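# Cap the marker and leave it on the desk

## Task

Push the cap fully home on the marker so it clicks into place, leave the capped marker resting on the desk, then release it and move the robot away. The robot must not topple or finish leaning. Anything that stays in place only because the robot is still holding it does not count.

## Robot and tools

ROBOT. A LinearBot: an omnidirectional wheeled base (strong 7 N m wheel motors) with a column about 1.75 m high. A carriage rides 1.0 m up and down the column (lift_m) and carries two identical six-joint arms, left and right, each with a two-finger gripper. Each arm base sits roughly 0.57 m + lift_m above the floor, and some carriage parts hang about 0.15 m lower. A hand reaches up to 0.78 m from its shoulder but only about 0.38 m below its arm base. A hand is about 0.16 m long and 0.1 m wide (0.14 m when open). Parked arm joints 1-6: 0, 0.05, 0.05, 1.45, 0, 0; with both parked the robot is about 0.95 m wide and 0.7 m long. Cameras: carriage_camera is fixed on the carriage facing forward, tilted about 20 degrees down; left_wrist_camera and right_wrist_camera look out beyond the fingertips. All images are 896x504. The carriage camera and the parked fingertips can be up to about 0.45 m above the arm bases.

FRAMES. Base frame: origin on the floor below the base centre, x forward, y left, z up. left_hand and right_hand are reported in it, each being the midpoint between that hand's pads; quat_wxyz rotates base axes into hand axes (hand z runs along the fingers, the fingers open along hand y; a hand pointing straight up with joints 1, 5, 6 at 0 reads 1, 0, 0, 0). The odometry frame is the base frame where the scene began; base_odometry comes only from wheel rotation, so slipping shows up as travel; heading is positive to the left, range -3.142 to 3.142. Hand readings can be off from reality, more so at long reach.

execute_actions. Arguments: actions, a list holding one action or none (empty just reports state and images), and cameras, a list of camera names or "all" (omitted/null = all, [] = none, an unknown name rejects the call). An action may contain base, joints, or both; its motions start together and may finish at different times; one action lasts at most 15 s. base holds exactly one relative command, measured from where the base last reported itself: translate_m (metres, forward positive, -2 to 2), strafe_m (metres, left positive, -2 to 2) or rotate_rad (radians, counter-clockwise/left positive, -6.3 to 6.3). joints is a set of absolute targets keyed by name: lift_m 0 to 1 m; for each side (left_/right_) joint1_rad -2.617 to 3.054 (swings the arm about vertical, 0 forward, positive left); joint2_rad 0 to 3.141 (shoulder: 0 upper arm level backward, 1.57 vertical, 3.14 level forward); joint3_rad 0 to 3.141 (elbow: 0 folded, 3.14 straight); joint4_rad -1.57 to 1.57 (wrist pitch, 0 in line with forearm, positive lifts the fingertips); joint5_rad -1.57 to 1.57 (wrist yaw, positive swings fingertips RIGHT, the opposite of joint 1); joint6_rad -2.094 to 2.094 (roll about the finger axis, positive clockwise viewed from the forearm); gripper_m 0 to 0.093 m (pad gap). Tolerances for done: lift 0.004, joint1 0.02, joints 2-3 0.055, joint4 0.04, joints 5-6 0.02, gripper 0.004. Omitted joints or base may still be driving toward earlier targets. Unknown keys or out-of-range values make the whole call refused with no motion. If a result reports a stop, later motion calls in the same reply are skipped.

wait: seconds, 0 to 10; commands nothing and returns state and images. zoom_image: camera plus region [x0, y0, x1, y1] in pixels of that camera's latest full image, top-left origin, at most 504 by 504. finished_scene: scene, the number of the current scene; it ends that scene irreversibly after the last command is held and reports whether the goal was met. Replying with no tool call ends everything.

RESULT LINES. pictures lists the order of images. base_status and joint_status describe how each commanded motion ended: done (for the base, wheels turned the commanded amount even if slipping; a 1-2 mm move can stop short yet say done); off_target (stopped away from target, may still push; a gripper holding something usually shows this); contact_stop or time_out (target dropped, holds where it stopped); joint command not followed, usually with a cause line, meaning a self-collision check blocked that arm's targets (gripper targets still run; joint_status then shows not_followed and the robot may retry them later); limit_stop_at_motor_heat after a heat stop, just resend the target. on_its_own covers uncommanded parts; its held at value is the target held, not the position. motor_effort gives percent of max per motor, positive toward higher joint values, with the peak of the last action in brackets; readings carry fixed and random errors. A falling lift effort while lowering means a hand or load is resting on something. drive_wheels (ignore sign) staying high at rest means the base is pressing on something. ARM HIT means a hard self-collision. MOTOR HOT warns from 75 °C; OVER-TEMPERATURE FAULT reports a heat stop (90 °C stops that arm 10 s; 100 °C makes the arm go limp and fall). Outstretched arms heat quickly even empty.

CAUTIONS. The robot can tip over and never recover; risk rises with a high carriage, extended arms, loads, pulling, or sudden drive stops; about 1.5 kg per hand with both arms forward can tip it; only images reveal a lean. Base contact stops come late and are not watched during turns or usually when arm joints are also commanded; the base may roll about 0.3 m after an arm touch. After a blocked drive, back off about 0.2 m (or turn back), repeating if still pressed. Never reverse into a table edge the column is under. Arms and grippers never stop on contact: they keep pressing and spring to target once free. Grippers squeeze about 45 to 60 N per pad. A level hand sags 10 to 17 cm under 1 kg. Avoid arms striking or pressing each other; to free a blocked pair, move the withheld arm clear first, then the other in a later action. Avoid drops, slips, slams and hard pushes. The simulation keeps running while you think, holding the last command.

Each tool is called as name(argument=value, ...), one argument or row to a line, values as JSON.

## Session

execute_actions(
  actions=[],
)

Scene clock: 0.00 s.
base_odometry: x=+0.000 y=+0.000 heading=+0.000 (m, m, rad; odometry frame)
base_status: not commanded
joint_positions: lift_m=+0.303 left_joint1_rad=+0.015 left_joint2_rad=+0.047 left_joint3_rad=+0.051 left_joint4_rad=+1.480 left_joint5_rad=+0.052 left_joint6_rad=+0.015 left_gripper_m=+0.095 right_joint1_rad=+0.021 right_joint2_rad=+0.025 right_joint3_rad=+0.020 right_joint4_rad=+1.431 right_joint5_rad=-0.005 right_joint6_rad=-0.023 right_gripper_m=+0.095
joint_status: not commanded
motor_effort: lift_m=+18 drive_wheels=-2 (%)
left_hand: x=+0.2957 y=+0.3374 z=+1.2949 quat_wxyz=(+0.999, +0.026, +0.043, +0.014) (m; base frame)
right_hand: x=+0.3101 y=-0.3444 z=+1.2854 quat_wxyz=(+0.997, -0.004, +0.073, -0.001) (m; base frame)
pictures: carriage_camera, left_wrist_camera, right_wrist_camera
Images, in order (width x height): carriage_camera 896x504, left_wrist_camera 896x504, right_wrist_camera 896x504.

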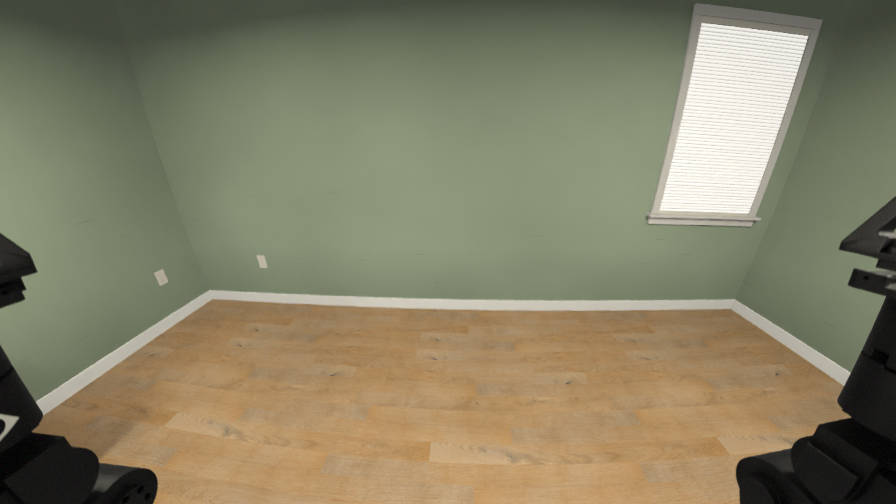

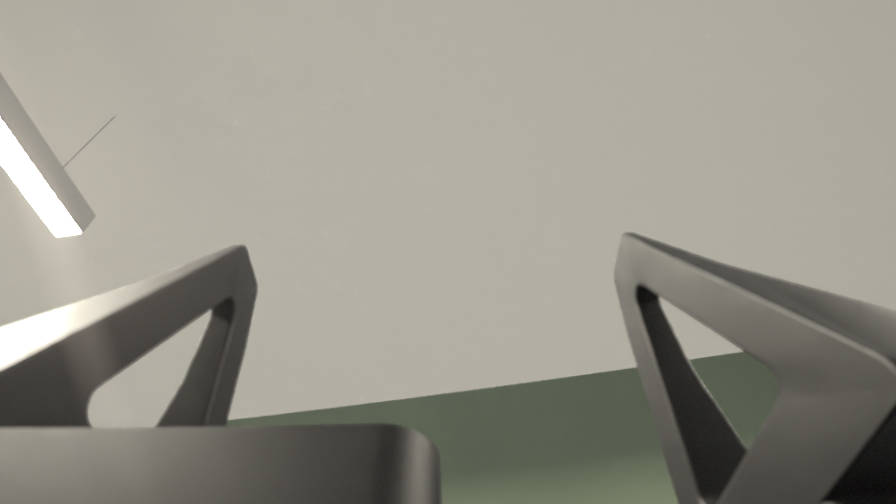

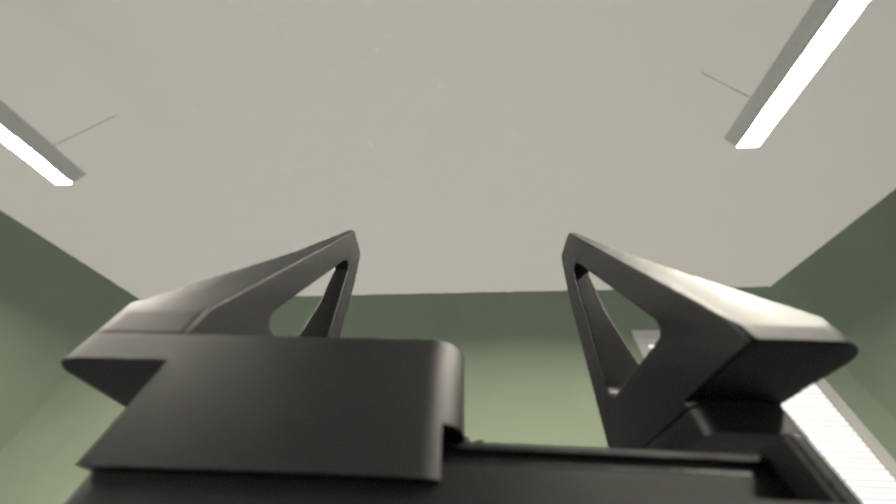

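execute_actions(
  actions=[
    {"base": {"rotate_rad": 3.14159}},
  ],
  cameras=["carriage_camera"],
)

Scene clock: 4.33 s.
base_odometry: x=+0.000 y=+0.000 heading=+3.141 (m, m, rad; odometry frame)
base_status: done
joint_positions: lift_m=+0.303 left_joint1_rad=+0.015 left_joint2_rad=+0.047 left_joint3_rad=+0.051 left_joint4_rad=+1.477 left_joint5_rad=+0.052 left_joint6_rad=+0.015 left_gripper_m=+0.095 right_joint1_rad=+0.021 right_joint2_rad=+0.025 right_joint3_rad=+0.020 right_joint4_rad=+1.427 right_joint5_rad=-0.005 right_joint6_rad=-0.023 right_gripper_m=+0.095
joint_status: not commanded
motor_effort: lift_m=+18(18) drive_wheels=+4(16) (%)
left_hand: x=+0.2964 y=+0.3375 z=+1.2949 quat_wxyz=(+0.999, +0.026, +0.045, +0.014) (m; base frame)
right_hand: x=+0.3110 y=-0.3444 z=+1.2853 quat_wxyz=(+0.997, -0.004, +0.074, -0.001) (m; base frame)
pictures: carriage_camera
Images, in order (width x height): carriage_camera 896x504.

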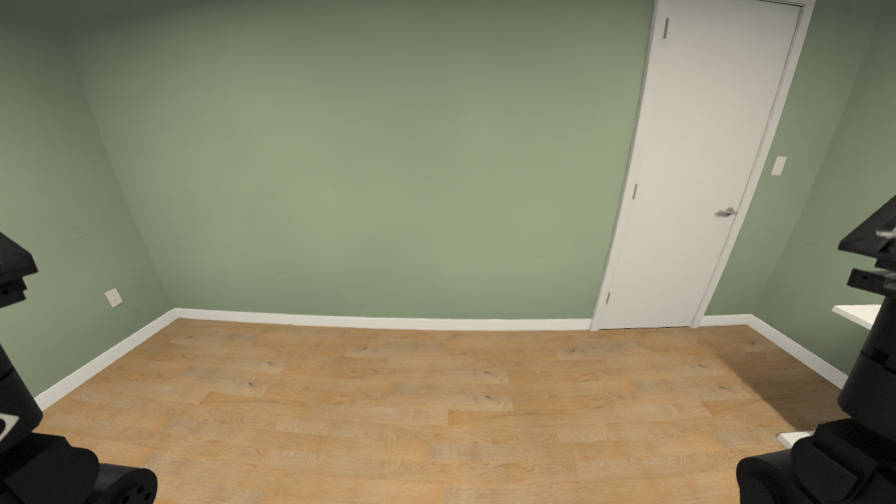

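execute_actions(
  actions=[
    {"base": {"rotate_rad": -1.5708}},
  ],
  cameras=["carriage_camera"],
)

Scene clock: 7.50 s.
base_odometry: x=+0.000 y=+0.000 heading=+1.571 (m, m, rad; odometry frame)
base_status: done
joint_positions: lift_m=+0.303 left_joint1_rad=+0.015 left_joint2_rad=+0.047 left_joint3_rad=+0.051 left_joint4_rad=+1.477 left_joint5_rad=+0.052 left_joint6_rad=+0.015 left_gripper_m=+0.095 right_joint1_rad=+0.021 right_joint2_rad=+0.025 right_joint3_rad=+0.020 right_joint4_rad=+1.426 right_joint5_rad=-0.005 right_joint6_rad=-0.023 right_gripper_m=+0.095
joint_status: not commanded
motor_effort: lift_m=+17(18) drive_wheels=+4(19) (%)
left_hand: x=+0.2963 y=+0.3375 z=+1.2949 quat_wxyz=(+0.999, +0.026, +0.045, +0.014) (m; base frame)
right_hand: x=+0.3112 y=-0.3444 z=+1.2853 quat_wxyz=(+0.997, -0.004, +0.075, -0.001) (m; base frame)
pictures: carriage_camera
Images, in order (width x height): carriage_camera 896x504.

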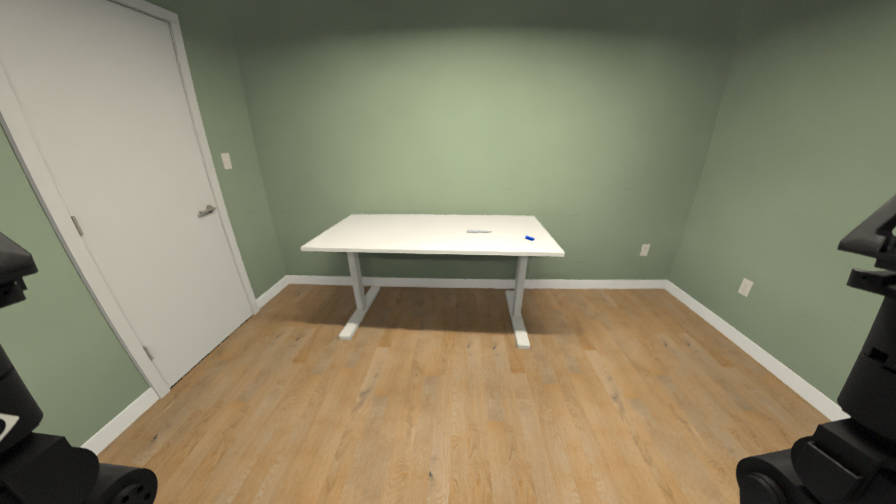

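zoom_image(
  camera="carriage_camera",
  region=[420, 200, 580, 270],
)

Region (420, 200, 580, 270) of carriage_camera's 896x504 image, scaled by 3.150, with more detail than that image has; it fills the top 220 rows of this view, and the rest is white.

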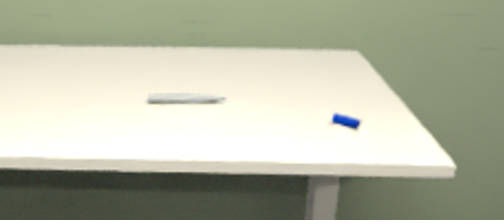

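execute_actions(
  actions=[
    {"base": {"strafe_m": -0.42}},
  ],
  cameras=[],
)

execute_actions(
  actions=[
    {"base": {"translate_m": 1.15}},
  ],
  cameras=["carriage_camera"],
)

Scene clock: 10.73 s.
base_odometry: x=+0.420 y=-0.001 heading=+1.570 (m, m, rad; odometry frame)
base_status: done
joint_positions: lift_m=+0.303 left_joint1_rad=+0.015 left_joint2_rad=+0.047 left_joint3_rad=+0.051 left_joint4_rad=+1.477 left_joint5_rad=+0.052 left_joint6_rad=+0.015 left_gripper_m=+0.095 right_joint1_rad=+0.021 right_joint2_rad=+0.025 right_joint3_rad=+0.020 right_joint4_rad=+1.426 right_joint5_rad=-0.005 right_joint6_rad=-0.023 right_gripper_m=+0.095
joint_status: not commanded
motor_effort: lift_m=+18(18) drive_wheels=-9(18) (%)
left_hand: x=+0.2963 y=+0.3375 z=+1.2949 quat_wxyz=(+0.999, +0.026, +0.045, +0.014) (m; base frame)
right_hand: x=+0.3112 y=-0.3444 z=+1.2853 quat_wxyz=(+0.997, -0.004, +0.075, -0.001) (m; base frame)
pictures: none
No camera images: the call's "cameras" was empty. Leave "cameras" out to get every camera's image.

Scene clock: 15.33 s.
base_odometry: x=+0.422 y=+1.149 heading=+1.569 (m, m, rad; odometry frame)
base_status: done
joint_positions: lift_m=+0.303 left_joint1_rad=+0.015 left_joint2_rad=+0.047 left_joint3_rad=+0.051 left_joint4_rad=+1.480 left_joint5_rad=+0.052 left_joint6_rad=+0.015 left_gripper_m=+0.095 right_joint1_rad=+0.021 right_joint2_rad=+0.025 right_joint3_rad=+0.020 right_joint4_rad=+1.430 right_joint5_rad=-0.005 right_joint6_rad=-0.023 right_gripper_m=+0.095
joint_status: not commanded
motor_effort: lift_m=+18(18) drive_wheels=-7(14) (%)
left_hand: x=+0.2957 y=+0.3375 z=+1.2949 quat_wxyz=(+0.999, +0.026, +0.043, +0.014) (m; base frame)
right_hand: x=+0.3104 y=-0.3444 z=+1.2854 quat_wxyz=(+0.997, -0.004, +0.073, -0.001) (m; base frame)
pictures: carriage_camera
Images, in order (width x height): carriage_camera 896x504.

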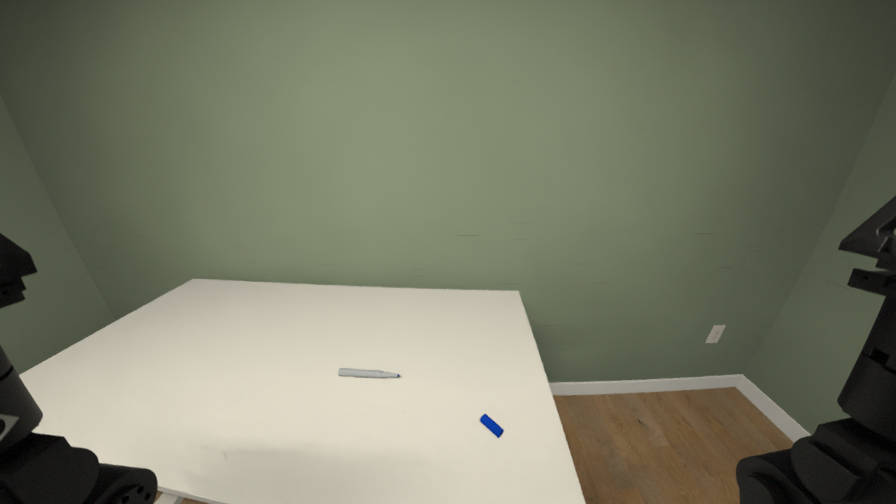

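execute_actions(
  actions=[
    {"joints": {"lift_m": 0.35, "left_joint1_rad": -0.44, "left_joint2_rad": 1.8, "left_joint3_rad": 1.2, "left_joint4_rad": -0.97, "left_joint5_rad": 0, "left_joint6_rad": 0, "right_joint1_rad": 0.9, "right_joint2_rad": 1.8, "right_joint3_rad": 1.2, "right_joint4_rad": -0.97, "right_joint5_rad": 0, "right_joint6_rad": 0}},
  ],
)

Scene clock: 18.50 s.
base_odometry: x=+0.422 y=+1.149 heading=+1.569 (m, m, rad; odometry frame)
base_status: not commanded
joint_positions: lift_m=+0.350 left_joint1_rad=-0.432 left_joint2_rad=+1.802 left_joint3_rad=+1.175 left_joint4_rad=-0.966 left_joint5_rad=+0.003 left_joint6_rad=+0.004 left_gripper_m=+0.095 right_joint1_rad=+0.898 right_joint2_rad=+1.796 right_joint3_rad=+1.168 right_joint4_rad=-0.966 right_joint5_rad=+0.000 right_joint6_rad=-0.005 right_gripper_m=+0.095
joint_status: all done
motor_effort: lift_m=+18(23) drive_wheels=-7(7) (%)
left_hand: x=+0.5530 y=+0.2165 z=+0.9400 quat_wxyz=(-0.012, +0.216, +0.976, +0.001) (m; base frame)
right_hand: x=+0.4643 y=-0.1063 z=+0.9403 quat_wxyz=(-0.010, -0.436, +0.900, -0.005) (m; base frame)
pictures: carriage_camera, left_wrist_camera, right_wrist_camera
Images, in order (width x height): carriage_camera 896x504, left_wrist_camera 896x504, right_wrist_camera 896x504.

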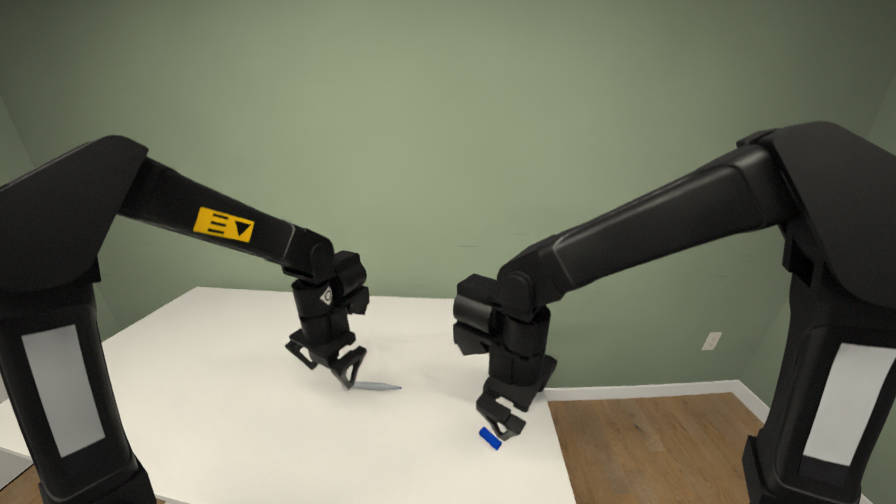

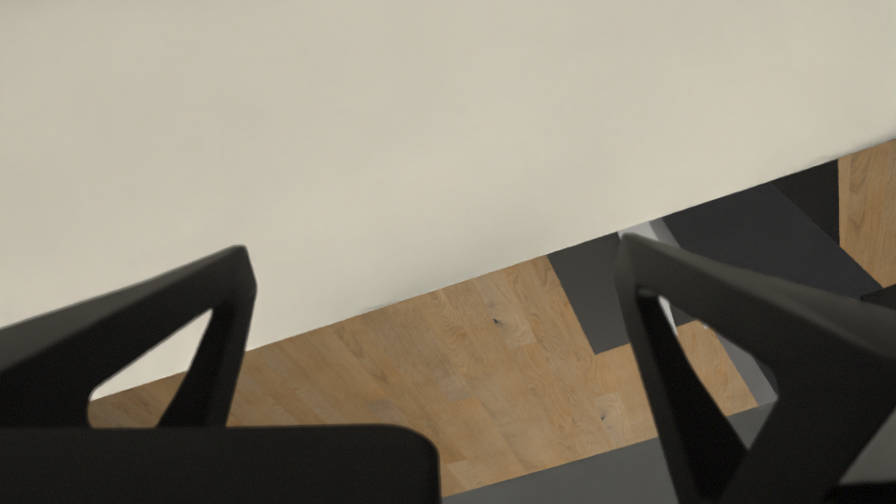

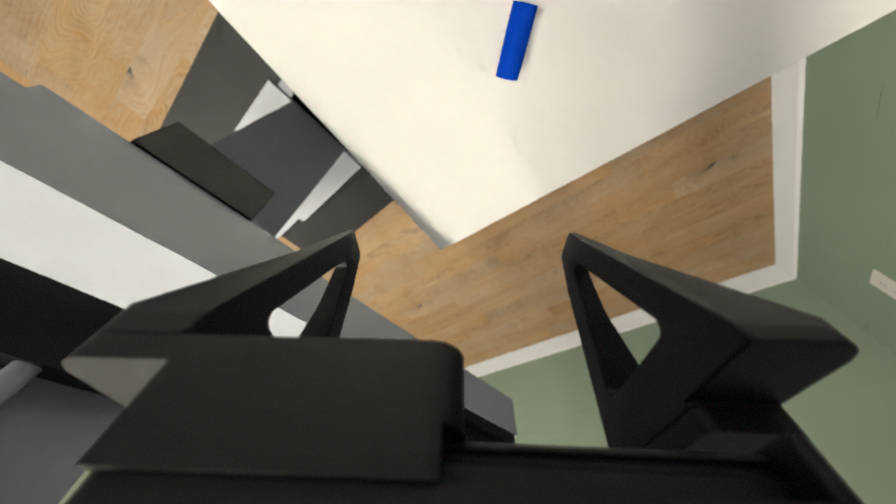

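execute_actions(
  actions=[
    {"base": {"translate_m": 0.1}},
  ],
)

Scene clock: 20.83 s.
base_odometry: x=+0.423 y=+1.249 heading=+1.569 (m, m, rad; odometry frame)
base_status: done
joint_positions: lift_m=+0.350 left_joint1_rad=-0.432 left_joint2_rad=+1.802 left_joint3_rad=+1.175 left_joint4_rad=-0.967 left_joint5_rad=+0.003 left_joint6_rad=+0.004 left_gripper_m=+0.095 right_joint1_rad=+0.898 right_joint2_rad=+1.796 right_joint3_rad=+1.168 right_joint4_rad=-0.967 right_joint5_rad=+0.000 right_joint6_rad=-0.005 right_gripper_m=+0.095
joint_status: not commanded
motor_effort: lift_m=+18(19) drive_wheels=-6(13) (%)
left_hand: x=+0.5529 y=+0.2165 z=+0.9400 quat_wxyz=(-0.012, +0.216, +0.976, +0.001) (m; base frame)
right_hand: x=+0.4642 y=-0.1064 z=+0.9403 quat_wxyz=(-0.011, -0.436, +0.900, -0.005) (m; base frame)
pictures: carriage_camera, left_wrist_camera, right_wrist_camera
Images, in order (width x height): carriage_camera 896x504, left_wrist_camera 896x504, right_wrist_camera 896x504.

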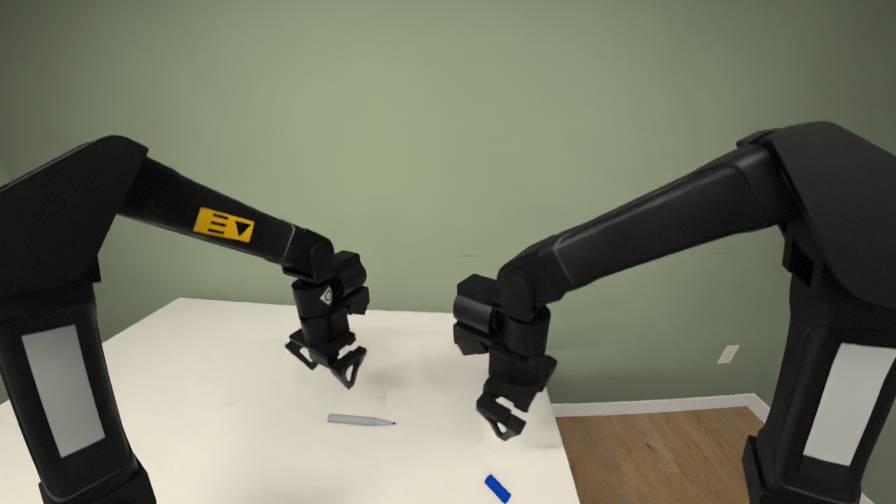

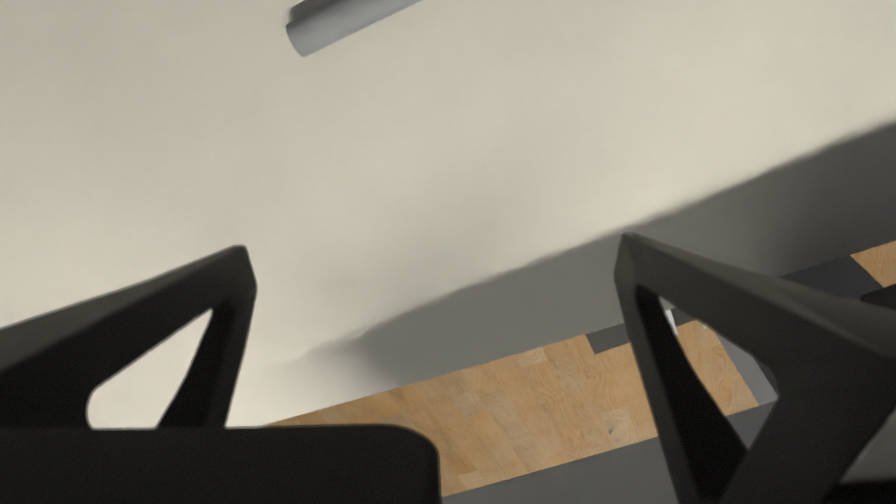

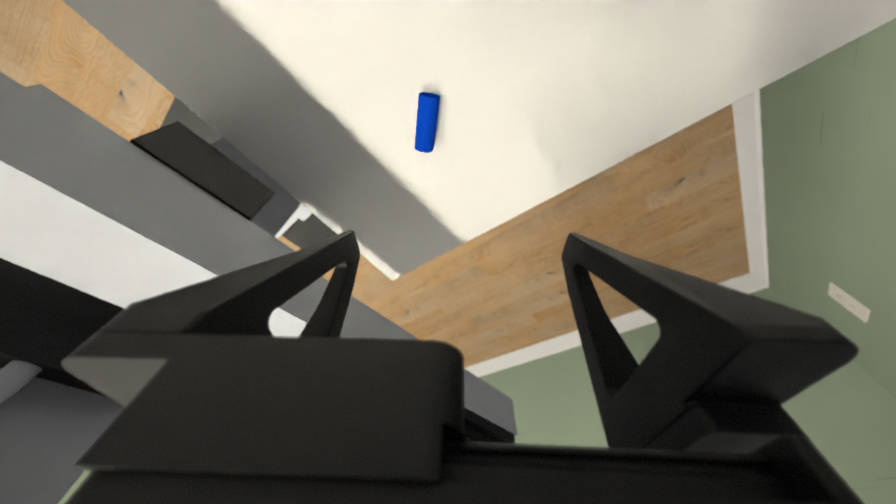

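zoom_image(
  camera="right_wrist_camera",
  region=[370, 70, 490, 170],
)

zoom_image(
  camera="carriage_camera",
  region=[300, 384, 540, 504],
)

Region (370, 70, 490, 170) of right_wrist_camera's 896x504 image, scaled by 4.200, with more detail than that image has.

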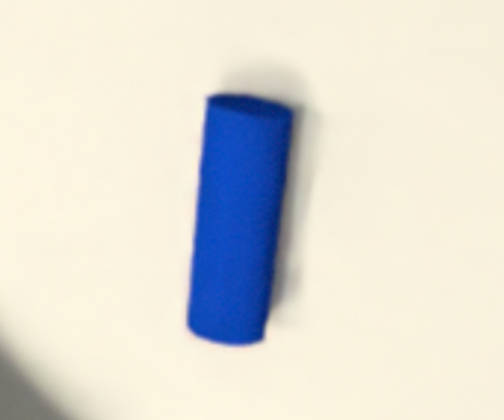

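Region (300, 384, 540, 504) of carriage_camera's 896x504 image, scaled by 2.100, with more detail than that image has.

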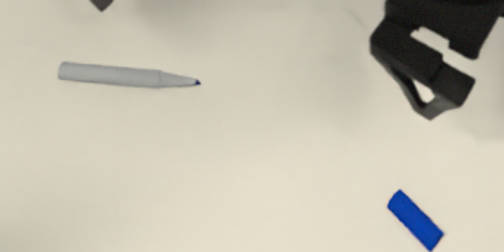

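execute_actions(
  actions=[
    {"joints": {"left_joint1_rad": -0.315, "left_joint2_rad": 2.212, "left_joint3_rad": 1.135, "left_joint4_rad": -0.469, "left_joint5_rad": 0, "left_joint6_rad": -1.88, "right_joint1_rad": 1.0, "right_joint2_rad": 2.056, "right_joint3_rad": 0.575, "right_joint4_rad": 0.405, "right_joint5_rad": 0, "right_joint6_rad": 0}},
  ],
)

Scene clock: 24.30 s.
base_odometry: x=+0.423 y=+1.249 heading=+1.569 (m, m, rad; odometry frame)
base_status: not commanded
joint_positions: lift_m=+0.350 left_joint1_rad=-0.309 left_joint2_rad=+2.216 left_joint3_rad=+1.143 left_joint4_rad=-0.480 left_joint5_rad=+0.000 left_joint6_rad=-1.875 left_gripper_m=+0.095 right_joint1_rad=+1.005 right_joint2_rad=+2.061 right_joint3_rad=+0.595 right_joint4_rad=+0.395 right_joint5_rad=-0.001 right_joint6_rad=-0.005 right_gripper_m=+0.095
joint_status: all done
motor_effort: lift_m=+19(18) drive_wheels=-6(7) (%)
left_hand: x=+0.6093 y=+0.2389 z=+0.8025 quat_wxyz=(+0.004, -0.705, +0.709, -0.008) (m; base frame)
right_hand: x=+0.4593 y=-0.0529 z=+0.8036 quat_wxyz=(+0.217, -0.469, +0.848, +0.119) (m; base frame)
pictures: carriage_camera, left_wrist_camera, right_wrist_camera
Images, in order (width x height): carriage_camera 896x504, left_wrist_camera 896x504, right_wrist_camera 896x504.

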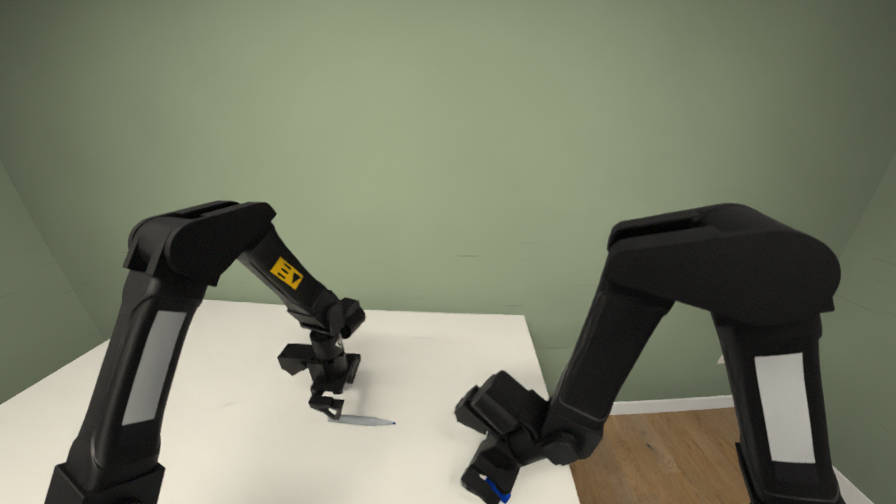

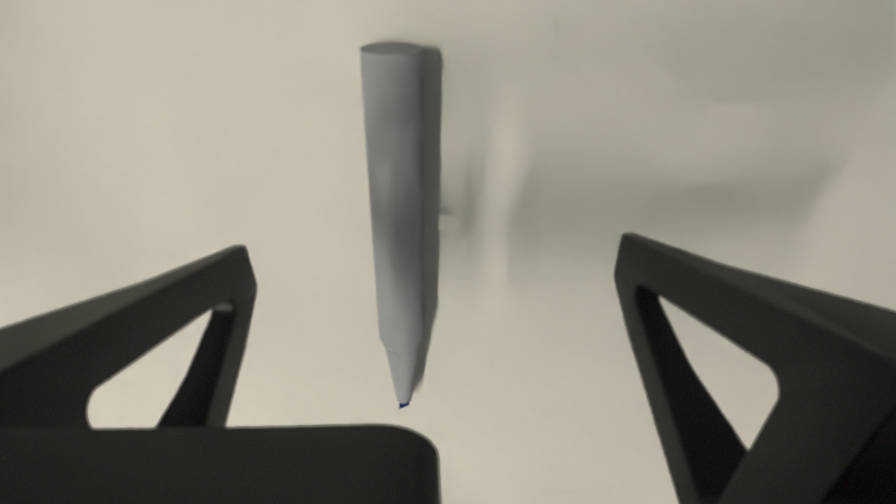

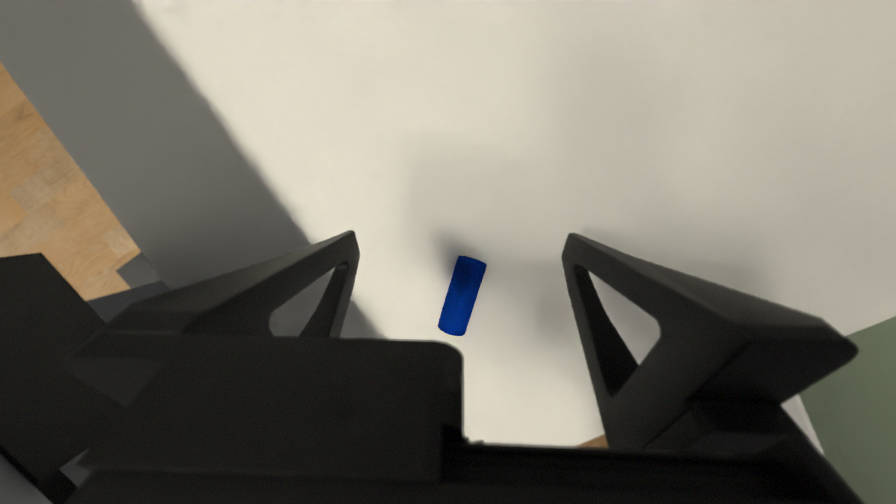

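zoom_image(
  camera="right_wrist_camera",
  region=[400, 230, 530, 350],
)

Region (400, 230, 530, 350) of right_wrist_camera's 896x504 image, scaled by 3.877, with more detail than that image has; it fills the top 465 rows of this view, and the rest is white.

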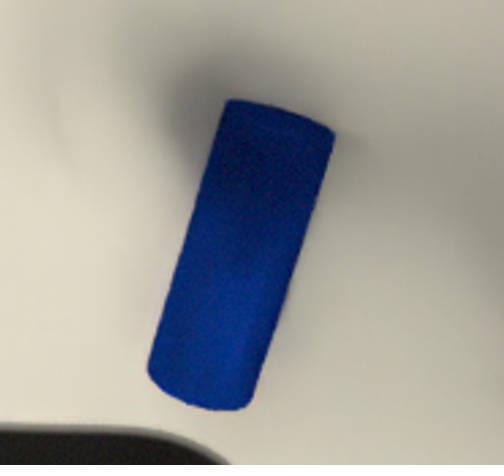

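execute_actions(
  actions=[
    {"joints": {"left_joint1_rad": -0.322, "left_joint2_rad": 2.362, "left_joint3_rad": 1.092, "left_joint4_rad": -0.30, "left_joint6_rad": -1.89, "right_joint2_rad": 2.305, "right_joint3_rad": 0.505, "right_joint4_rad": 0.697}},
  ],
)

Scene clock: 26.10 s.
base_odometry: x=+0.423 y=+1.249 heading=+1.569 (m, m, rad; odometry frame)
base_status: not commanded
joint_positions: lift_m=+0.350 left_joint1_rad=-0.311 left_joint2_rad=+2.372 left_joint3_rad=+1.098 left_joint4_rad=-0.314 left_joint5_rad=+0.000 left_joint6_rad=-1.884 left_gripper_m=+0.095 right_joint1_rad=+1.005 right_joint2_rad=+2.297 right_joint3_rad=+0.526 right_joint4_rad=+0.679 right_joint5_rad=-0.001 right_joint6_rad=-0.005 right_gripper_m=+0.095
joint_status: all done
motor_effort: lift_m=+18(18) drive_wheels=-7(7) (%)
left_hand: x=+0.5916 y=+0.2437 z=+0.7453 quat_wxyz=(-0.004, -0.708, +0.706, +0.008) (m; base frame)
right_hand: x=+0.4439 y=-0.0771 z=+0.7512 quat_wxyz=(+0.208, -0.470, +0.850, +0.114) (m; base frame)
pictures: carriage_camera, left_wrist_camera, right_wrist_camera
Images, in order (width x height): carriage_camera 896x504, left_wrist_camera 896x504, right_wrist_camera 896x504.

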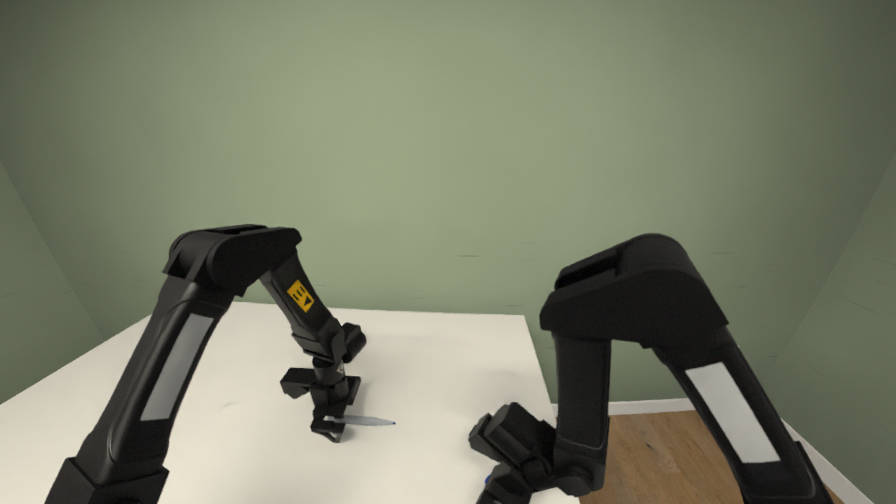

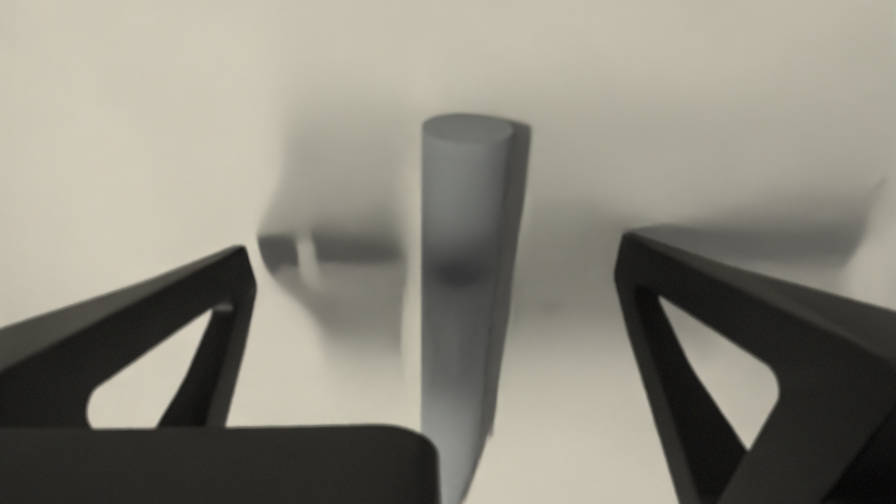

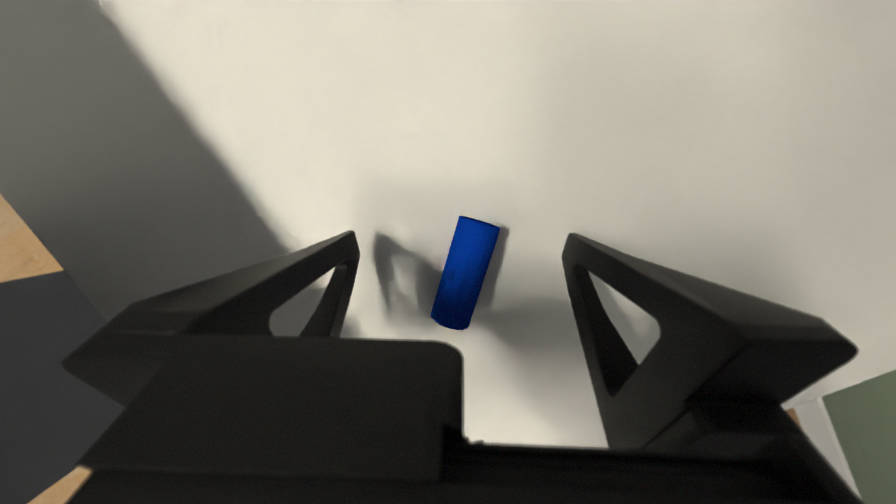

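execute_actions(
  actions=[
    {"joints": {"left_gripper_m": 0.0, "right_joint2_rad": 2.446, "right_joint3_rad": 0.467, "right_joint4_rad": 0.868}},
  ],
)

Scene clock: 27.20 s.
base_odometry: x=+0.423 y=+1.249 heading=+1.569 (m, m, rad; odometry frame)
base_status: not commanded
joint_positions: lift_m=+0.350 left_joint1_rad=-0.311 left_joint2_rad=+2.372 left_joint3_rad=+1.098 left_joint4_rad=-0.313 left_joint5_rad=+0.000 left_joint6_rad=-1.885 left_gripper_m=+0.017 right_joint1_rad=+1.003 right_joint2_rad=+2.407 right_joint3_rad=+0.482 right_joint4_rad=+0.904 right_joint5_rad=-0.008 right_joint6_rad=-0.001 right_gripper_m=+0.095
joint_status: left_gripper_m off_target (ended at +0.017, target +0.000); the others done
motor_effort: lift_m=+18(18) drive_wheels=-6(6) (%)
left_hand: x=+0.5919 y=+0.2436 z=+0.7453 quat_wxyz=(-0.004, -0.708, +0.706, +0.007) (m; base frame)
right_hand: x=+0.4420 y=-0.0791 z=+0.7409 quat_wxyz=(+0.237, -0.464, +0.843, +0.134) (m; base frame)
pictures: carriage_camera, left_wrist_camera, right_wrist_camera
Images, in order (width x height): carriage_camera 896x504, left_wrist_camera 896x504, right_wrist_camera 896x504.

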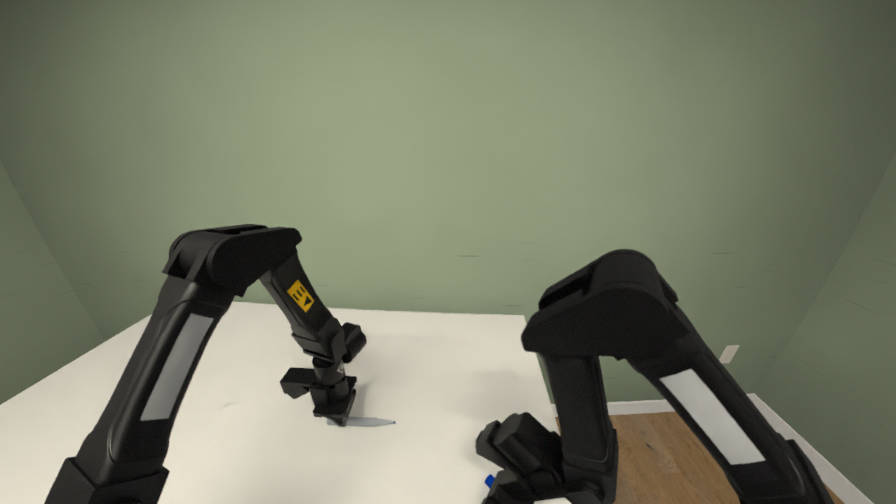

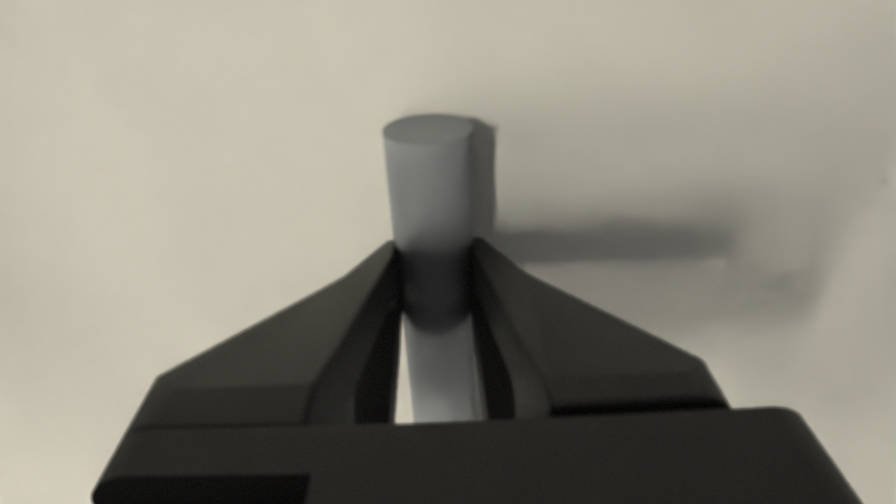

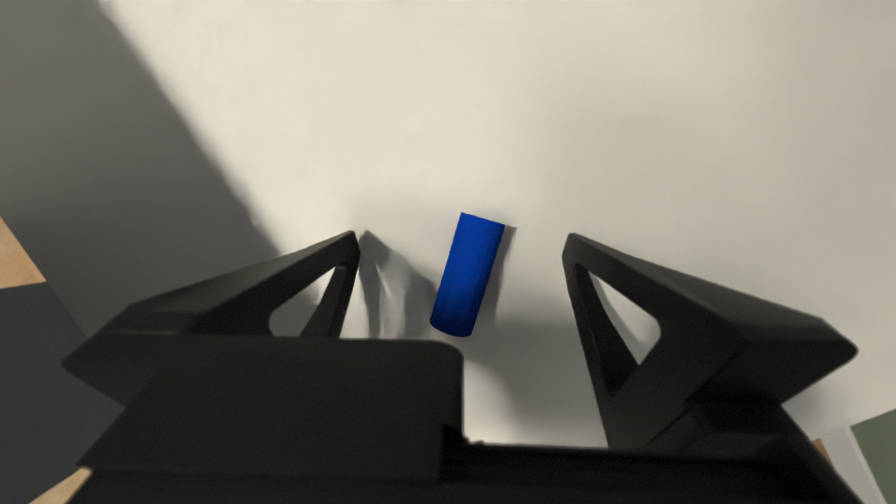

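execute_actions(
  actions=[
    {"joints": {"left_joint1_rad": -0.79, "left_joint2_rad": 2.405, "left_joint3_rad": 1.335, "left_joint4_rad": -0.475, "left_joint6_rad": -1.78, "right_joint2_rad": 2.33, "right_joint3_rad": 0.44, "right_joint4_rad": 0.775}},
  ],
)

Scene clock: 28.70 s.
base_odometry: x=+0.423 y=+1.249 heading=+1.569 (m, m, rad; odometry frame)
base_status: not commanded
joint_positions: lift_m=+0.350 left_joint1_rad=-0.799 left_joint2_rad=+2.407 left_joint3_rad=+1.332 left_joint4_rad=-0.463 left_joint5_rad=+0.001 left_joint6_rad=-1.784 left_gripper_m=+0.017 right_joint1_rad=+1.003 right_joint2_rad=+2.351 right_joint3_rad=+0.465 right_joint4_rad=+0.786 right_joint5_rad=-0.007 right_joint6_rad=-0.001 right_gripper_m=+0.095
joint_status: all done
motor_effort: lift_m=+18(18) drive_wheels=-6(6) (%)
left_hand: x=+0.5475 y=+0.0640 z=+0.7685 quat_wxyz=(+0.004, -0.473, +0.881, -0.016) (m; base frame)
right_hand: x=+0.4326 y=-0.0939 z=+0.7411 quat_wxyz=(+0.203, -0.468, +0.852, +0.115) (m; base frame)
pictures: carriage_camera, left_wrist_camera, right_wrist_camera
Images, in order (width x height): carriage_camera 896x504, left_wrist_camera 896x504, right_wrist_camera 896x504.

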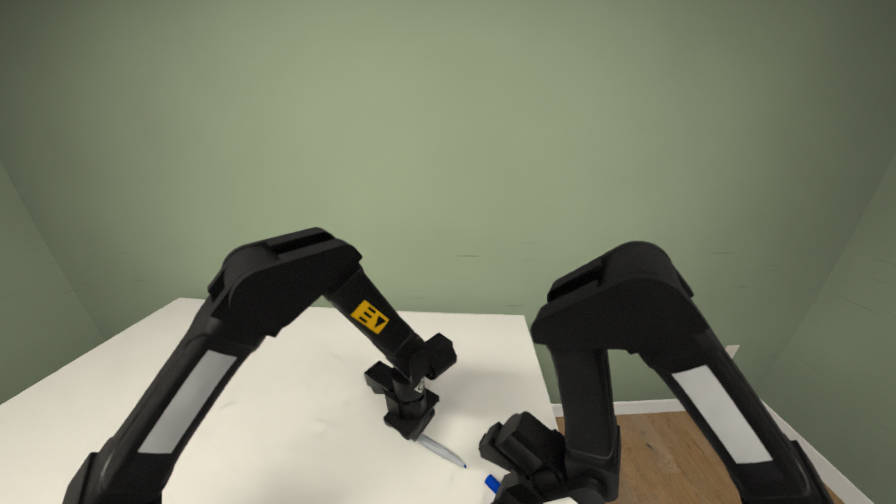

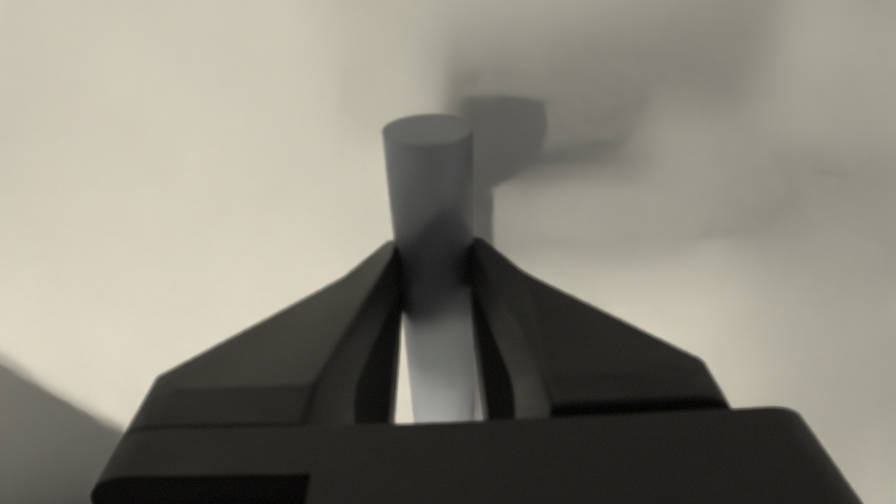

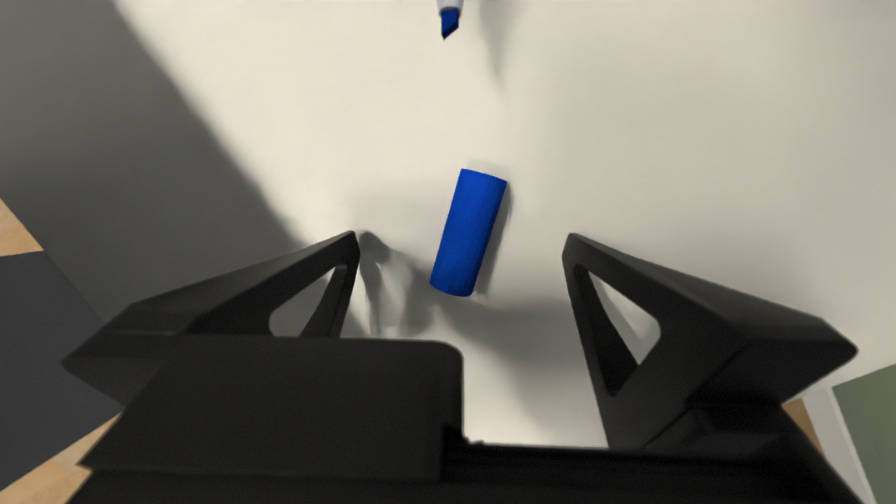

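execute_actions(
  actions=[
    {"joints": {"right_gripper_m": 0.0, "left_joint2_rad": 2.48, "left_joint3_rad": 1.37, "left_joint4_rad": -0.46}},
  ],
)

Scene clock: 29.63 s.
base_odometry: x=+0.423 y=+1.249 heading=+1.569 (m, m, rad; odometry frame)
base_status: not commanded
joint_positions: lift_m=+0.350 left_joint1_rad=-0.799 left_joint2_rad=+2.478 left_joint3_rad=+1.360 left_joint4_rad=-0.458 left_joint5_rad=+0.001 left_joint6_rad=-1.784 left_gripper_m=+0.017 right_joint1_rad=+1.003 right_joint2_rad=+2.351 right_joint3_rad=+0.465 right_joint4_rad=+0.784 right_joint5_rad=-0.006 right_joint6_rad=-0.001 right_gripper_m=+0.019
joint_status: right_gripper_m off_target (ended at +0.019, target +0.000); the others done
motor_effort: lift_m=+18(18) drive_wheels=-6(6) (%)
left_hand: x=+0.5437 y=+0.0680 z=+0.7469 quat_wxyz=(-0.001, -0.473, +0.881, +0.002) (m; base frame)
right_hand: x=+0.4326 y=-0.0942 z=+0.7409 quat_wxyz=(+0.202, -0.468, +0.852, +0.114) (m; base frame)
pictures: carriage_camera, left_wrist_camera, right_wrist_camera
Images, in order (width x height): carriage_camera 896x504, left_wrist_camera 896x504, right_wrist_camera 896x504.

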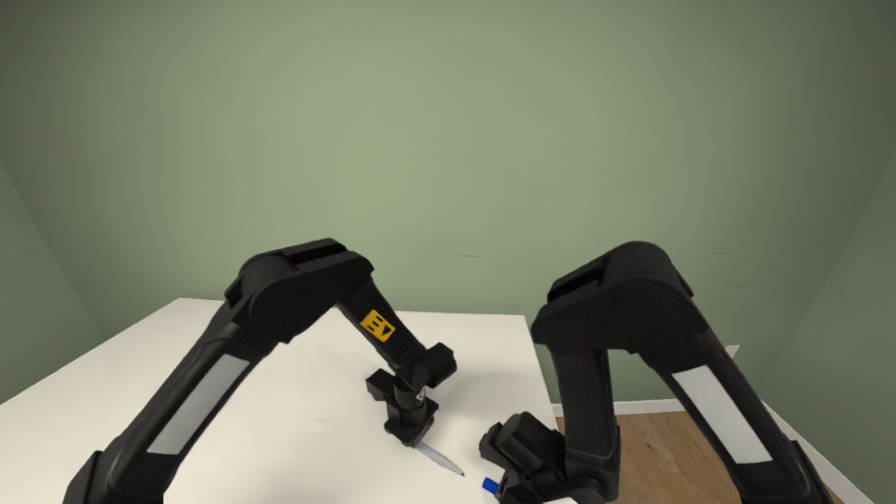

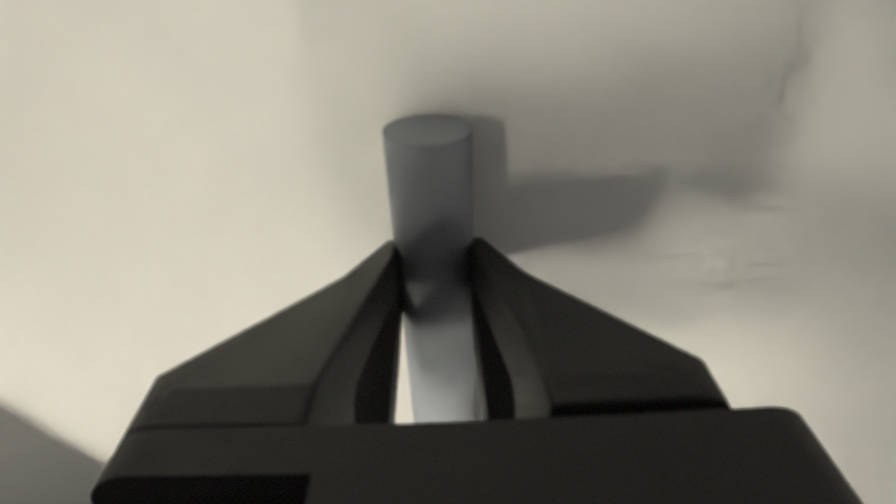

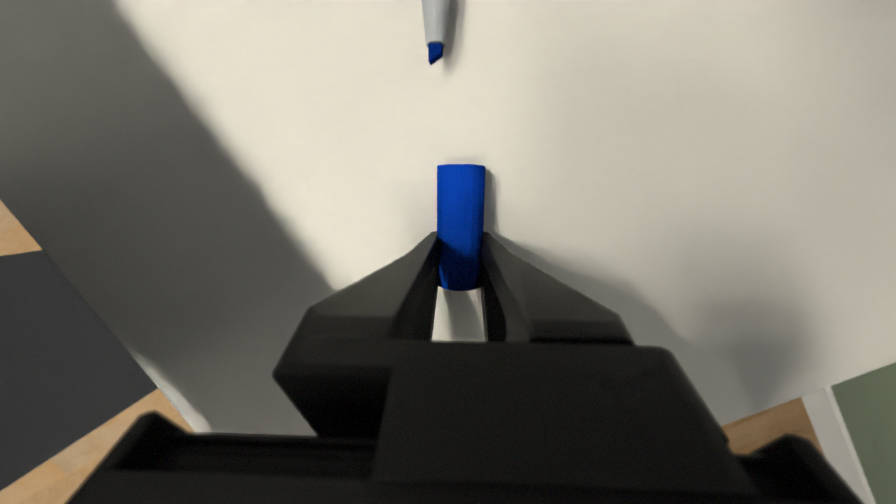

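zoom_image(
  camera="carriage_camera",
  region=[400, 424, 540, 504],
)

Region (400, 424, 540, 504) of carriage_camera's 896x504 image, scaled by 3.600, with more detail than that image has; it fills the top 288 rows of this view, and the rest is white.

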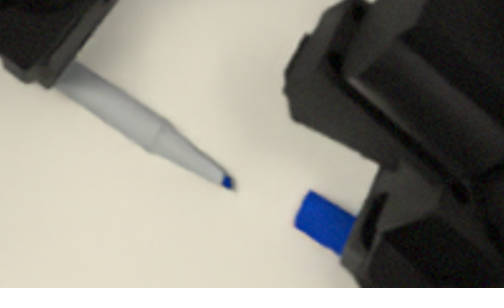

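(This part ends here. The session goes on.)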